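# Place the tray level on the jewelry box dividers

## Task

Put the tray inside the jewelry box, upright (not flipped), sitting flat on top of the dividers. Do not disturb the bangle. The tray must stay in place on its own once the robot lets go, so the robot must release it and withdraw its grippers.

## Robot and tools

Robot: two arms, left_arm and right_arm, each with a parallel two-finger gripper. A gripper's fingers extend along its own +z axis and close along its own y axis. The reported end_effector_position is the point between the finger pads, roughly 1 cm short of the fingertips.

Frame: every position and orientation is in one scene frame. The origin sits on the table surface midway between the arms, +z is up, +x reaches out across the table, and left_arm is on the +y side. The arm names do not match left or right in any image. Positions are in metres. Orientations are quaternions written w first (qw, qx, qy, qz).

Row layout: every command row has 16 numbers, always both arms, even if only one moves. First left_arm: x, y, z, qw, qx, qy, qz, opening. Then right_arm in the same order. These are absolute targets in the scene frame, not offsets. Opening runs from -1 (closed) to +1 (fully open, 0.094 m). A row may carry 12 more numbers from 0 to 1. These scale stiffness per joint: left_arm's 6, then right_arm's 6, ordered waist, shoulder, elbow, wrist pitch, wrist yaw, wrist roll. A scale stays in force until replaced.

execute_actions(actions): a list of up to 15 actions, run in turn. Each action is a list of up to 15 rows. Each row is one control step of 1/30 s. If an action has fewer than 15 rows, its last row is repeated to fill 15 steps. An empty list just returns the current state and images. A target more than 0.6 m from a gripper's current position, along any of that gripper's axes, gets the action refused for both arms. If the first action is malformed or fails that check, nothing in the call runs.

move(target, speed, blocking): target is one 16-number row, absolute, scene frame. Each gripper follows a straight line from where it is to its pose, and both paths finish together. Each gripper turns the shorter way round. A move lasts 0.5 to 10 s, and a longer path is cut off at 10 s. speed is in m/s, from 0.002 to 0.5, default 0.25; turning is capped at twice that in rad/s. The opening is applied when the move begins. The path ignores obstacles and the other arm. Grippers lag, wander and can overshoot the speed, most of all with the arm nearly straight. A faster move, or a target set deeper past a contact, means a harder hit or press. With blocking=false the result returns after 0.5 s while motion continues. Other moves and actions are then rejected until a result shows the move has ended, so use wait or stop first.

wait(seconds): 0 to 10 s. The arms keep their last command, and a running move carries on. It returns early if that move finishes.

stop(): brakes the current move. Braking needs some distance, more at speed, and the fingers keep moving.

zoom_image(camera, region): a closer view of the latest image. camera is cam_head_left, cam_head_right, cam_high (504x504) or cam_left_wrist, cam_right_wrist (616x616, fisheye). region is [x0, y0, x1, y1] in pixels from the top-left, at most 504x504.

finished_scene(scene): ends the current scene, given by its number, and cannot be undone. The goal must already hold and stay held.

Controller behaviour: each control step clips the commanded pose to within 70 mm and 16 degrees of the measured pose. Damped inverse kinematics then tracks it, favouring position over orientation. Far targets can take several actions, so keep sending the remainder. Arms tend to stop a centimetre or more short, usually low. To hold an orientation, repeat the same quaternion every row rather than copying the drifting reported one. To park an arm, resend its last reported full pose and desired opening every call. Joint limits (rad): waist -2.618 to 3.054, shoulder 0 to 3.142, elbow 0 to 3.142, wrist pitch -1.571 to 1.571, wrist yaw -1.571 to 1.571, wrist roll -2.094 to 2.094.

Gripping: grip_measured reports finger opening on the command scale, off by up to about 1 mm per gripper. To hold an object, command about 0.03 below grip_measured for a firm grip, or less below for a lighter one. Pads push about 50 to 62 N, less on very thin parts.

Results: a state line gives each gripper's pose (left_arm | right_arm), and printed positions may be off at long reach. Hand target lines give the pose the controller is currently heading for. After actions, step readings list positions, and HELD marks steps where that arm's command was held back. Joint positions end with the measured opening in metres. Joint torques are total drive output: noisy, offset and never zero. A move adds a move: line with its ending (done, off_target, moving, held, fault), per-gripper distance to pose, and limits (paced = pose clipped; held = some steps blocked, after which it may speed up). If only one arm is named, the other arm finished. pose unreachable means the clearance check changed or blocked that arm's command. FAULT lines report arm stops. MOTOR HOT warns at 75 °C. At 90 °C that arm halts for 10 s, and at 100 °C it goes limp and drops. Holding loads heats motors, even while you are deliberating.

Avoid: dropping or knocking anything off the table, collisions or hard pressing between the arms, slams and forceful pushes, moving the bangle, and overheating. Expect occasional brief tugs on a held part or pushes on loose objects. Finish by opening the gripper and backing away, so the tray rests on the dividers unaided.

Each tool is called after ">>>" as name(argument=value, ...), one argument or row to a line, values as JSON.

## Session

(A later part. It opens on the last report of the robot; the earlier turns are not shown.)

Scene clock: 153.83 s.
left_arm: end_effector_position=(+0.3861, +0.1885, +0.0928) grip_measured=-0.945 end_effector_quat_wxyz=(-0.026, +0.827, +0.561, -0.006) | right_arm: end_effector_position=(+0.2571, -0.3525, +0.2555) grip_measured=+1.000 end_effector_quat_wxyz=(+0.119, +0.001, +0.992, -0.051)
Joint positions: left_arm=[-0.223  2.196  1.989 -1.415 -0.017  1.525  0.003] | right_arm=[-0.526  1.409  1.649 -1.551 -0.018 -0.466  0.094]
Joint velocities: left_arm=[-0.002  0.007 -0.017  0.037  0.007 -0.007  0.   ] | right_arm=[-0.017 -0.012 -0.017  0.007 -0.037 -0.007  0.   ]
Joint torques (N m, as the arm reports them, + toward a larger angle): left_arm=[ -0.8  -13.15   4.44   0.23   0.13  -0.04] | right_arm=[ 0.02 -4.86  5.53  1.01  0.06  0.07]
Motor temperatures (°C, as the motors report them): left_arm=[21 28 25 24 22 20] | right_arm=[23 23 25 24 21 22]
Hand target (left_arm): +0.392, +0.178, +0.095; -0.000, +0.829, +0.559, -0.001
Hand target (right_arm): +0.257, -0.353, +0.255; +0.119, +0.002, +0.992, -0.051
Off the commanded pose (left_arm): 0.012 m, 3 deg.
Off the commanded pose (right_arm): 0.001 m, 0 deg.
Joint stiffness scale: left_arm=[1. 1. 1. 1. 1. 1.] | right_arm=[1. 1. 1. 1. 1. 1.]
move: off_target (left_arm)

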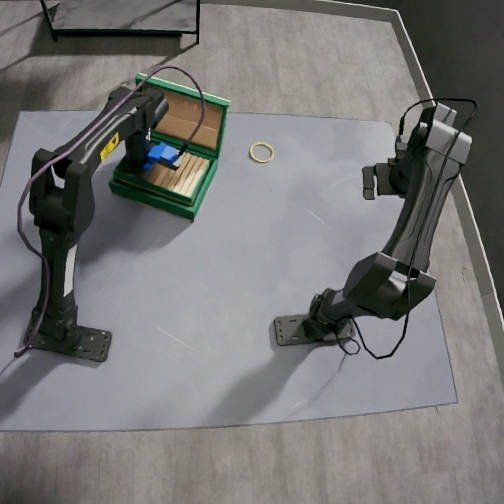

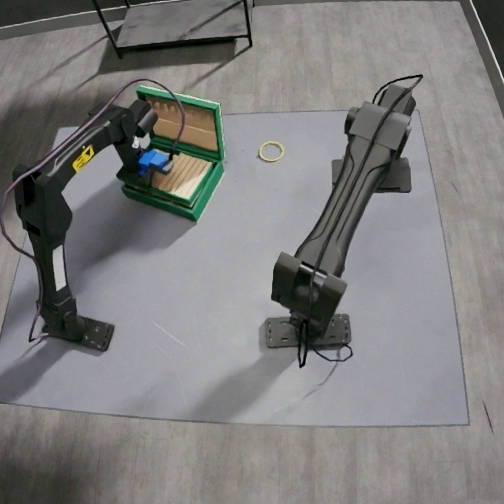

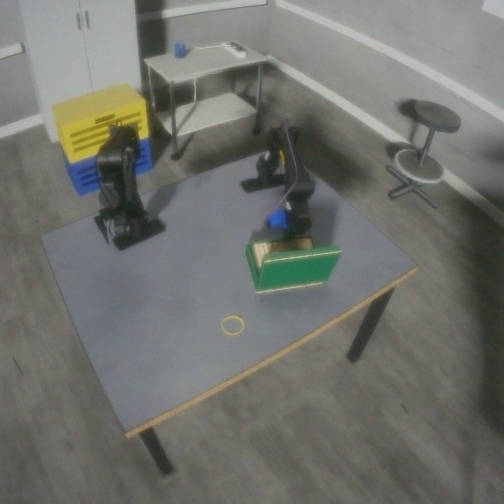

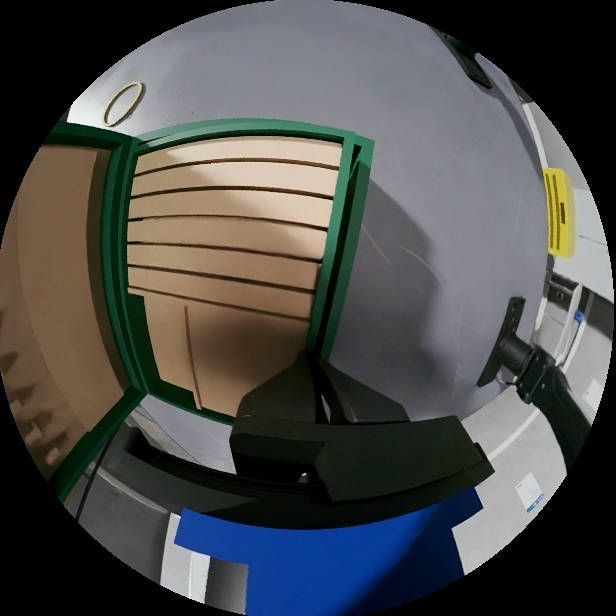

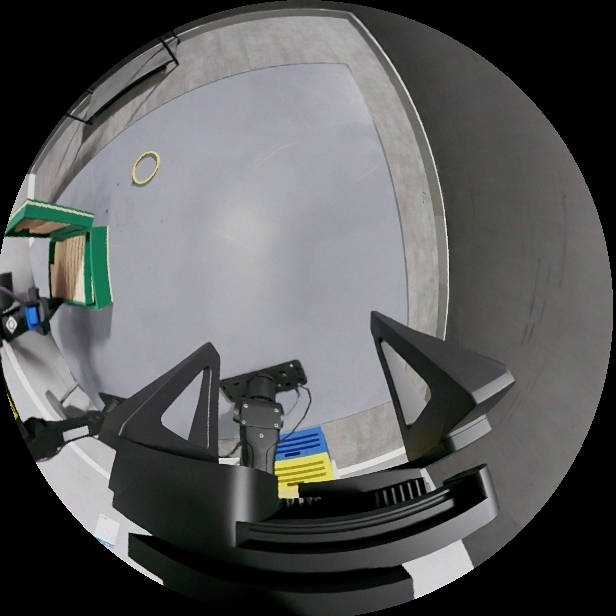

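Going in. Continue down.

>>> move(
  target=[0.39,0.179,0.075,0,0.829,0.559,0,-1,0.257,-0.353,0.255,0.119,0.002,0.992,-0.051,1],
  speed=0.03,
)

>>> zoom_image(
  camera="cam_head_left",
  region=[90,100,240,230],
)

Scene clock: 158.63 s.
left_arm: end_effector_position=(+0.3848, +0.1889, +0.0723) grip_measured=-0.945 end_effector_quat_wxyz=(-0.027, +0.827, +0.562, -0.007) | right_arm: end_effector_position=(+0.2571, -0.3525, +0.2555) grip_measured=+1.000 end_effector_quat_wxyz=(+0.119, +0.001, +0.992, -0.051)
Joint positions: left_arm=[-0.223  2.195  1.905 -1.336 -0.016  1.525  0.003] | right_arm=[-0.526  1.409  1.649 -1.551 -0.018 -0.466  0.094]
Joint velocities: left_arm=[ 0.002  0.007 -0.012  0.037 -0.007 -0.022 -0.001] | right_arm=[-0.007  0.002 -0.002 -0.066 -0.051 -0.037  0.   ]
Joint torques (N m, as the arm reports them, + toward a larger angle): left_arm=[ -0.8  -13.65   3.6    0.25   0.12  -0.04] | right_arm=[ 0.05 -4.86  5.53  1.01  0.06  0.07]
Motor temperatures (°C, as the motors report them): left_arm=[21 29 25 24 22 20] | right_arm=[23 23 25 24 21 22]
Hand target (left_arm): +0.390, +0.179, +0.075; -0.001, +0.829, +0.559, -0.001
Hand target (right_arm): +0.257, -0.353, +0.255; +0.119, +0.002, +0.992, -0.051
Off the commanded pose (left_arm): 0.012 m, 3 deg.
Off the commanded pose (right_arm): 0.001 m, 0 deg.
Joint stiffness scale: left_arm=[1. 1. 1. 1. 1. 1.] | right_arm=[1. 1. 1. 1. 1. 1.]
move: off_target (left_arm)

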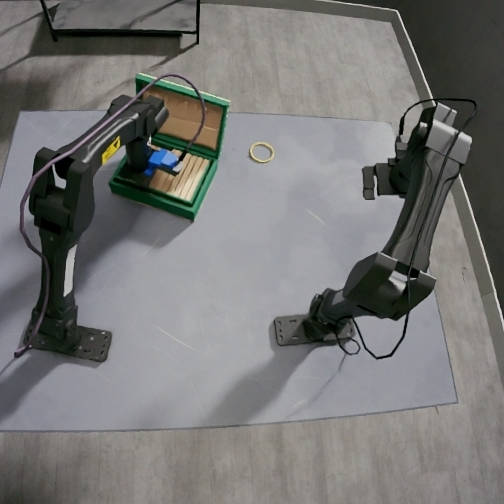

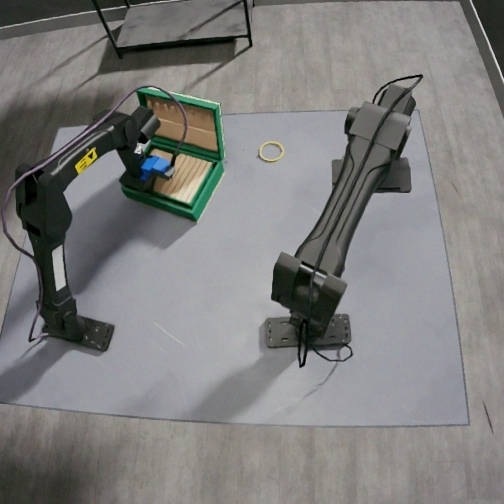

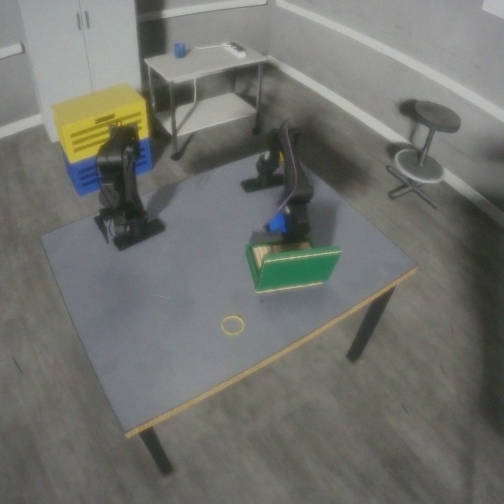

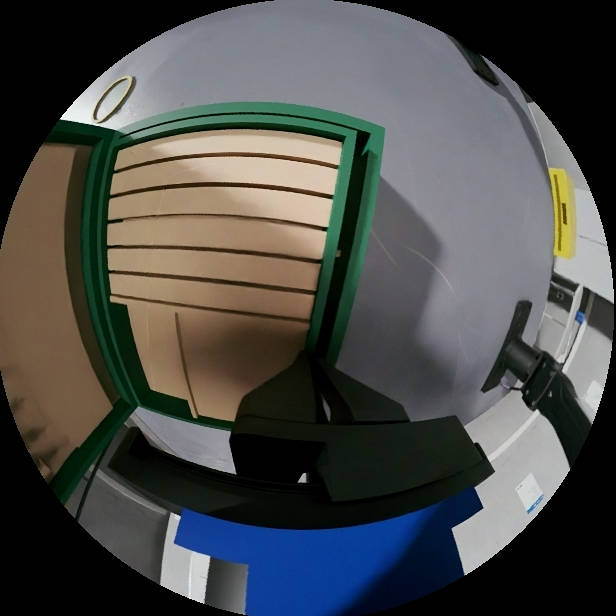

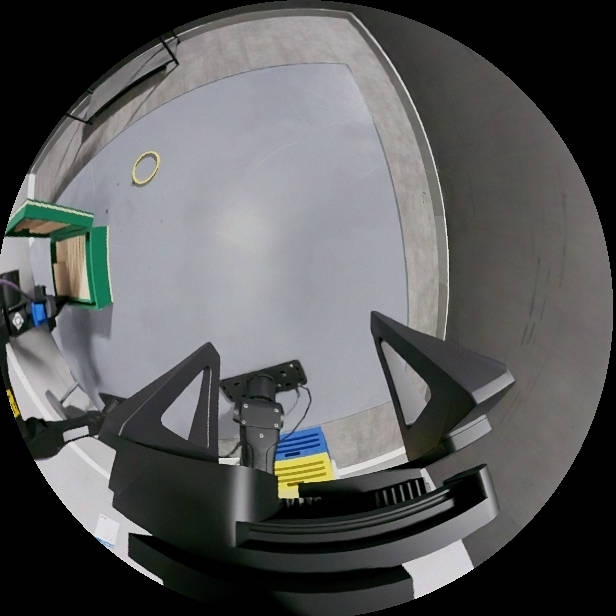

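Region (90, 100, 240, 230) of cam_head_left's 504x504 image, scaled by 3.360, with more detail than that image has; it fills the top 437 rows of this view, and the rest is white.

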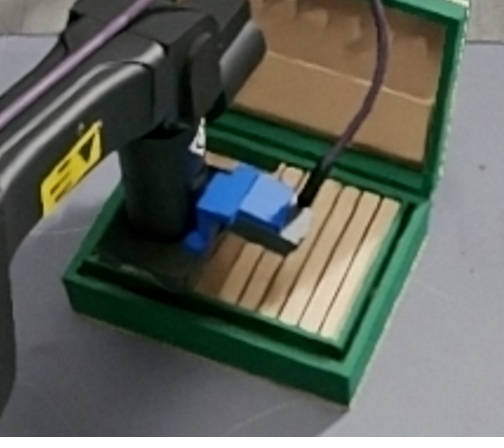

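Seated. Release slightly and lift away.

>>> move(
  target=[0.39,0.179,0.078,0,0.829,0.559,0,-0.85,0.257,-0.353,0.255,0.119,0.002,0.992,-0.051,1],
  speed=0.03,
)

>>> move(
  target=[0.388,0.18,0.13,0,0.829,0.559,0,-0.85,0.257,-0.353,0.255,0.119,0.002,0.992,-0.051,1],
  speed=0.08,
)

>>> move(
  target=[0.25,0.3,0.14,0,0.829,0.559,0,-0.85,0.257,-0.353,0.255,0.119,0.002,0.992,-0.051,1],
)

>>> zoom_image(
  camera="cam_head_left",
  region=[90,100,240,230],
)

Scene clock: 170.60 s.
left_arm: end_effector_position=(+0.3854, +0.1886, +0.0726) grip_measured=-0.851 end_effector_quat_wxyz=(-0.026, +0.827, +0.562, -0.007) | right_arm: end_effector_position=(+0.2571, -0.3525, +0.2555) grip_measured=+1.000 end_effector_quat_wxyz=(+0.119, +0.001, +0.992, -0.051)
Joint positions: left_arm=[-0.223  2.194  1.905 -1.333 -0.016  1.525  0.007] | right_arm=[-0.526  1.409  1.649 -1.551 -0.018 -0.466  0.094]
Joint velocities: left_arm=[-0.002  0.007  0.012  0.007 -0.007  0.11  -0.001] | right_arm=[-0.002 -0.007  0.007  0.007 -0.007 -0.051  0.   ]
Joint torques (N m, as the arm reports them, + toward a larger angle): left_arm=[ -0.75 -13.67   4.18   0.16   0.11   0.  ] | right_arm=[ 0.04 -4.86  5.51  1.01  0.06  0.07]
Motor temperatures (°C, as the motors report them): left_arm=[21 30 24 24 22 20] | right_arm=[23 23 25 24 21 22]
Hand target (left_arm): +0.390, +0.179, +0.078; -0.000, +0.829, +0.559, -0.001
Hand target (right_arm): +0.257, -0.353, +0.255; +0.119, +0.002, +0.992, -0.051
Off the commanded pose (left_arm): 0.012 m, 3 deg.
Off the commanded pose (right_arm): 0.001 m, 0 deg.
Joint stiffness scale: left_arm=[1. 1. 1. 1. 1. 1.] | right_arm=[1. 1. 1. 1. 1. 1.]
move: off_target (left_arm)

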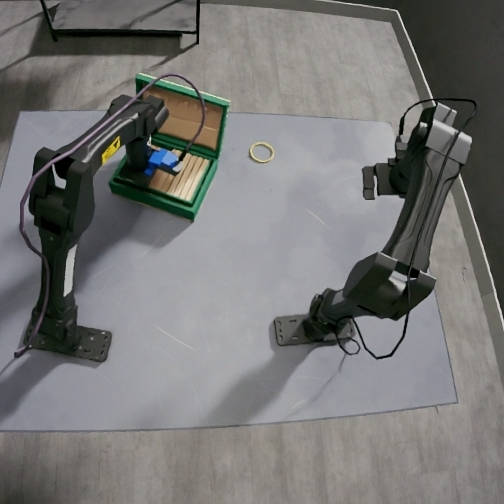

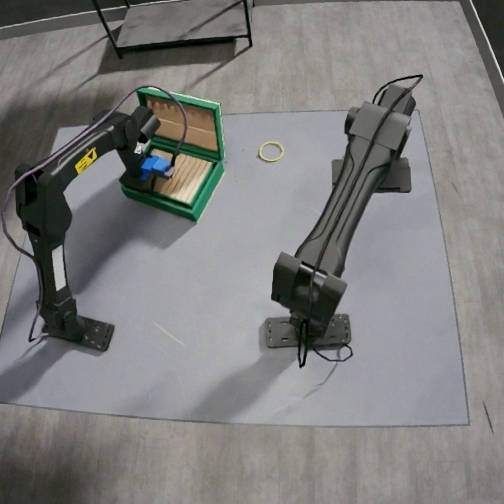

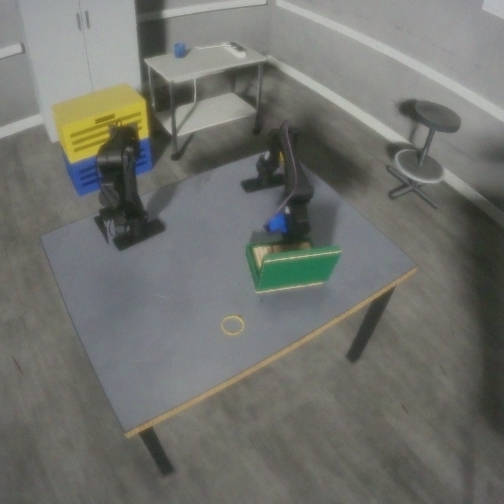

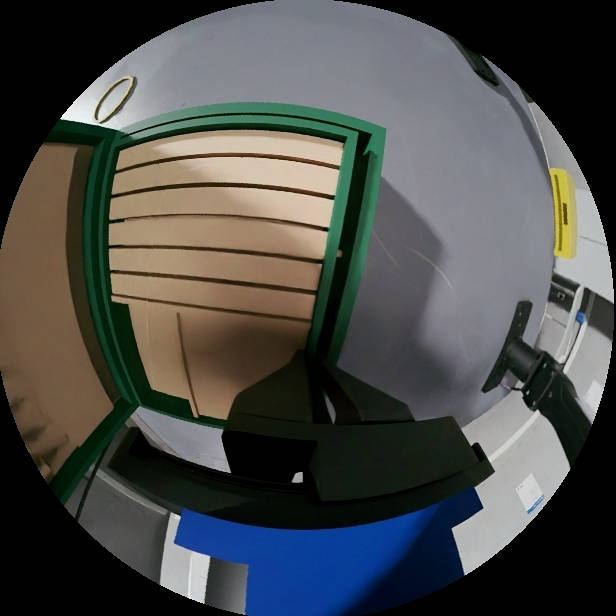

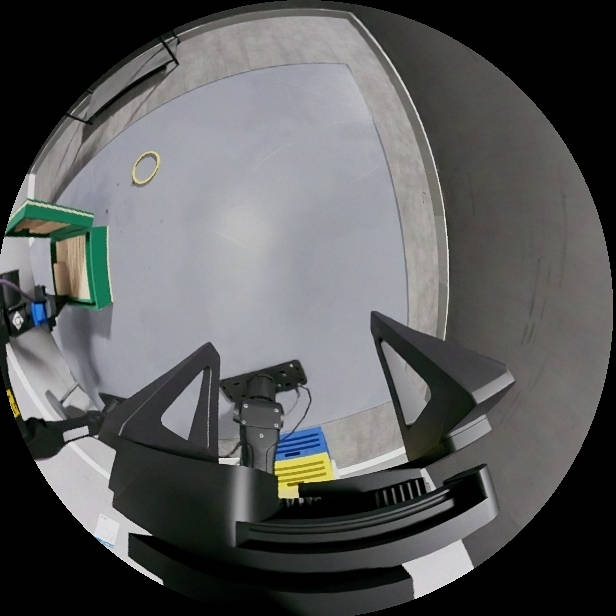

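Scene clock: 171.87 s.
left_arm: end_effector_position=(+0.3875, +0.1877, +0.1142) grip_measured=-0.851 end_effector_quat_wxyz=(-0.019, +0.827, +0.562, -0.002) | right_arm: end_effector_position=(+0.2571, -0.3525, +0.2555) grip_measured=+1.000 end_effector_quat_wxyz=(+0.119, +0.001, +0.992, -0.051)
Joint positions: left_arm=[-0.223  2.192  2.067 -1.481 -0.016  1.525  0.007] | right_arm=[-0.526  1.409  1.649 -1.551 -0.018 -0.466  0.094]
Joint velocities: left_arm=[-0.002  0.017  0.002  0.007 -0.022  0.037  0.001] | right_arm=[-0.017 -0.012  0.002 -0.022  0.051 -0.007  0.   ]
Joint torques (N m, as the arm reports them, + toward a larger angle): left_arm=[ -0.67 -13.65   7.48  -0.26   0.12  -0.05] | right_arm=[ 0.03 -4.87  5.53  1.01  0.05  0.07]
Motor temperatures (°C, as the motors report them): left_arm=[21 30 24 24 22 20] | right_arm=[23 23 25 24 21 22]
Hand target (left_arm): +0.387, +0.180, +0.130; +0.000, +0.829, +0.559, -0.000
Hand target (right_arm): +0.257, -0.353, +0.255; +0.119, +0.002, +0.992, -0.051
Off the commanded pose (left_arm): 0.018 m, 2 deg.
Off the commanded pose (right_arm): 0.001 m, 0 deg.
Joint stiffness scale: left_arm=[1. 1. 1. 1. 1. 1.] | right_arm=[1. 1. 1. 1. 1. 1.]
move: off_target (left_arm)

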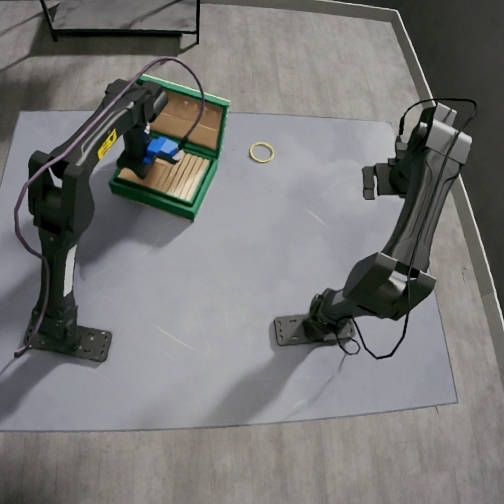

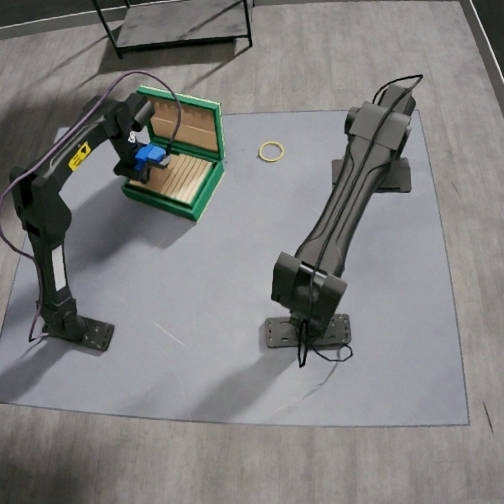

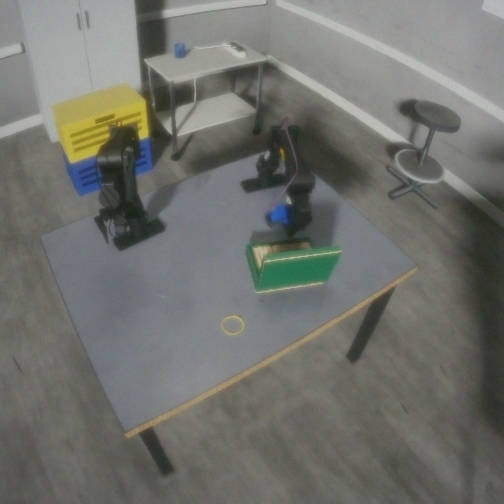

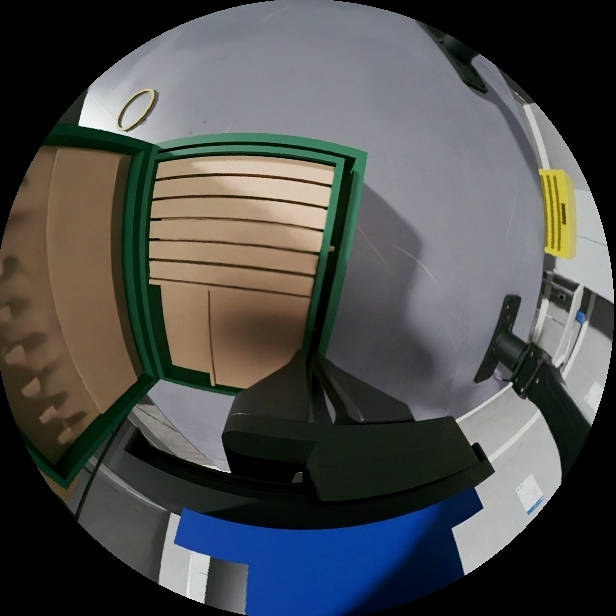

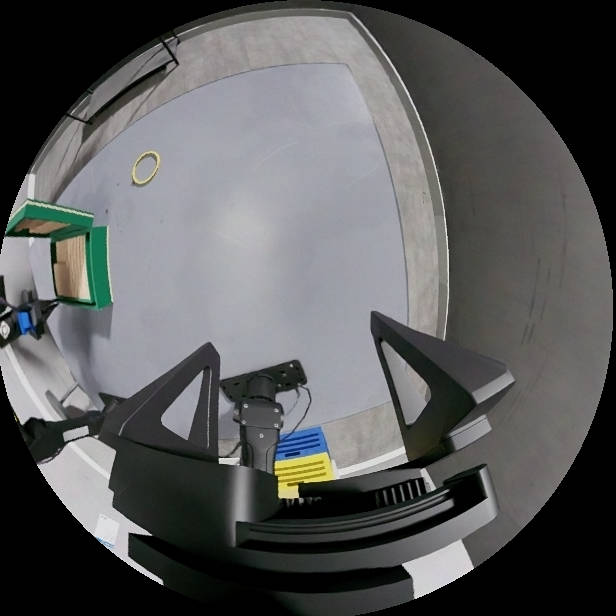

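Scene clock: 173.10 s.
left_arm: end_effector_position=(+0.2527, +0.2999, +0.1393) grip_measured=-0.851 end_effector_quat_wxyz=(-0.006, +0.828, +0.560, +0.006) | right_arm: end_effector_position=(+0.2571, -0.3525, +0.2555) grip_measured=+1.000 end_effector_quat_wxyz=(+0.119, +0.001, +0.992, -0.051)
Joint positions: left_arm=[-0.036  1.494  1.277 -1.354 -0.018  1.717  0.007] | right_arm=[-0.526  1.409  1.649 -1.551 -0.018 -0.466  0.094]
Joint velocities: left_arm=[-0.012 -0.017  0.007 -0.037  0.007  0.022 -0.   ] | right_arm=[-0.002  0.002 -0.012  0.037  0.066 -0.051  0.   ]
Joint torques (N m, as the arm reports them, + toward a larger angle): left_arm=[ 0.64 -6.41  3.6  -0.03  0.11  0.04] | right_arm=[ 0.03 -4.85  5.53  1.01  0.06  0.07]
Motor temperatures (°C, as the motors report them): left_arm=[21 30 24 24 22 20] | right_arm=[23 23 25 24 21 22]
Hand target (left_arm): +0.249, +0.300, +0.137; -0.002, +0.829, +0.559, -0.000
Hand target (right_arm): +0.257, -0.353, +0.255; +0.119, +0.002, +0.992, -0.051
Off the commanded pose (left_arm): 0.003 m, 1 deg.
Off the commanded pose (right_arm): 0.001 m, 0 deg.
Joint stiffness scale: left_arm=[1. 1. 1. 1. 1. 1.] | right_arm=[1. 1. 1. 1. 1. 1.]
move: done

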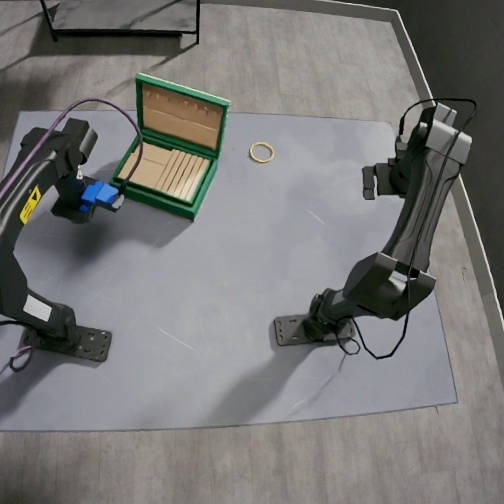

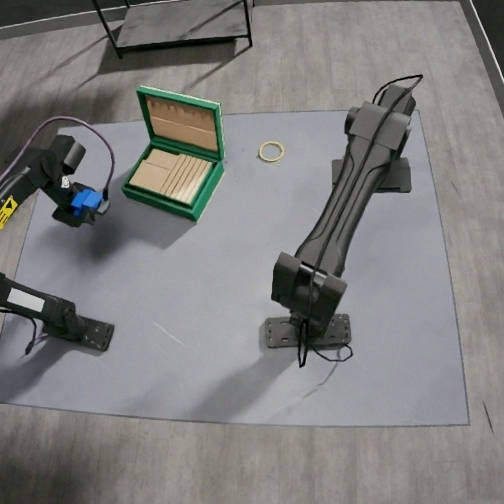

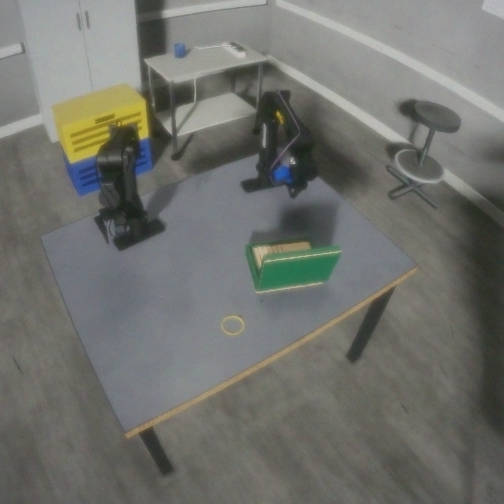

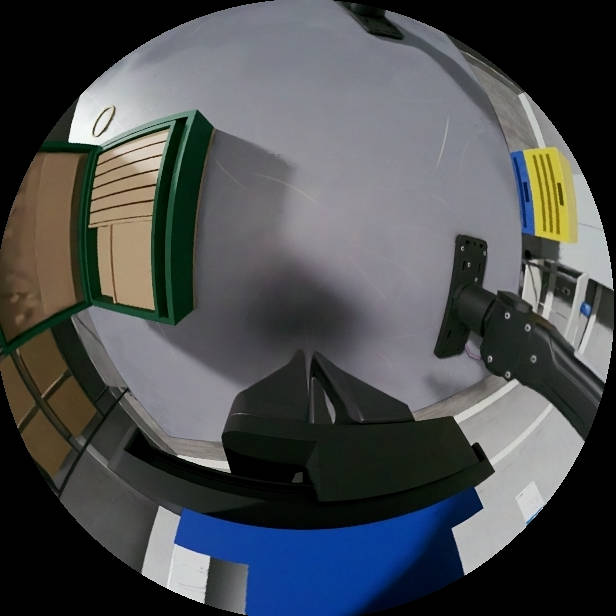

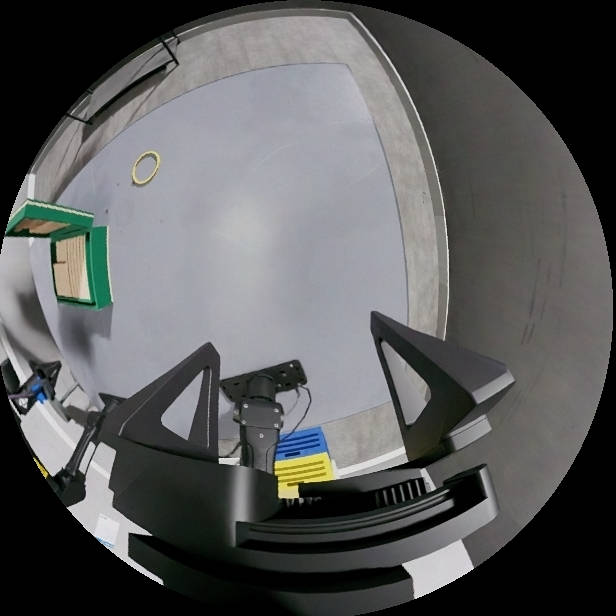

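Region (90, 100, 240, 230) of cam_head_left's 504x504 image, scaled by 3.360, with more detail than that image has; it fills the top 437 rows of this view, and the rest is white.

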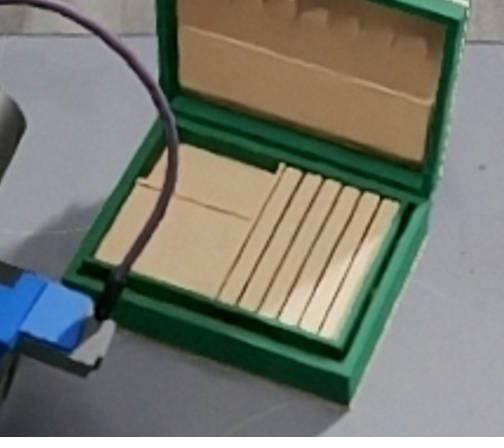

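>>> finished_scene(
  scene=1,
)

The scene is finished: the task was done.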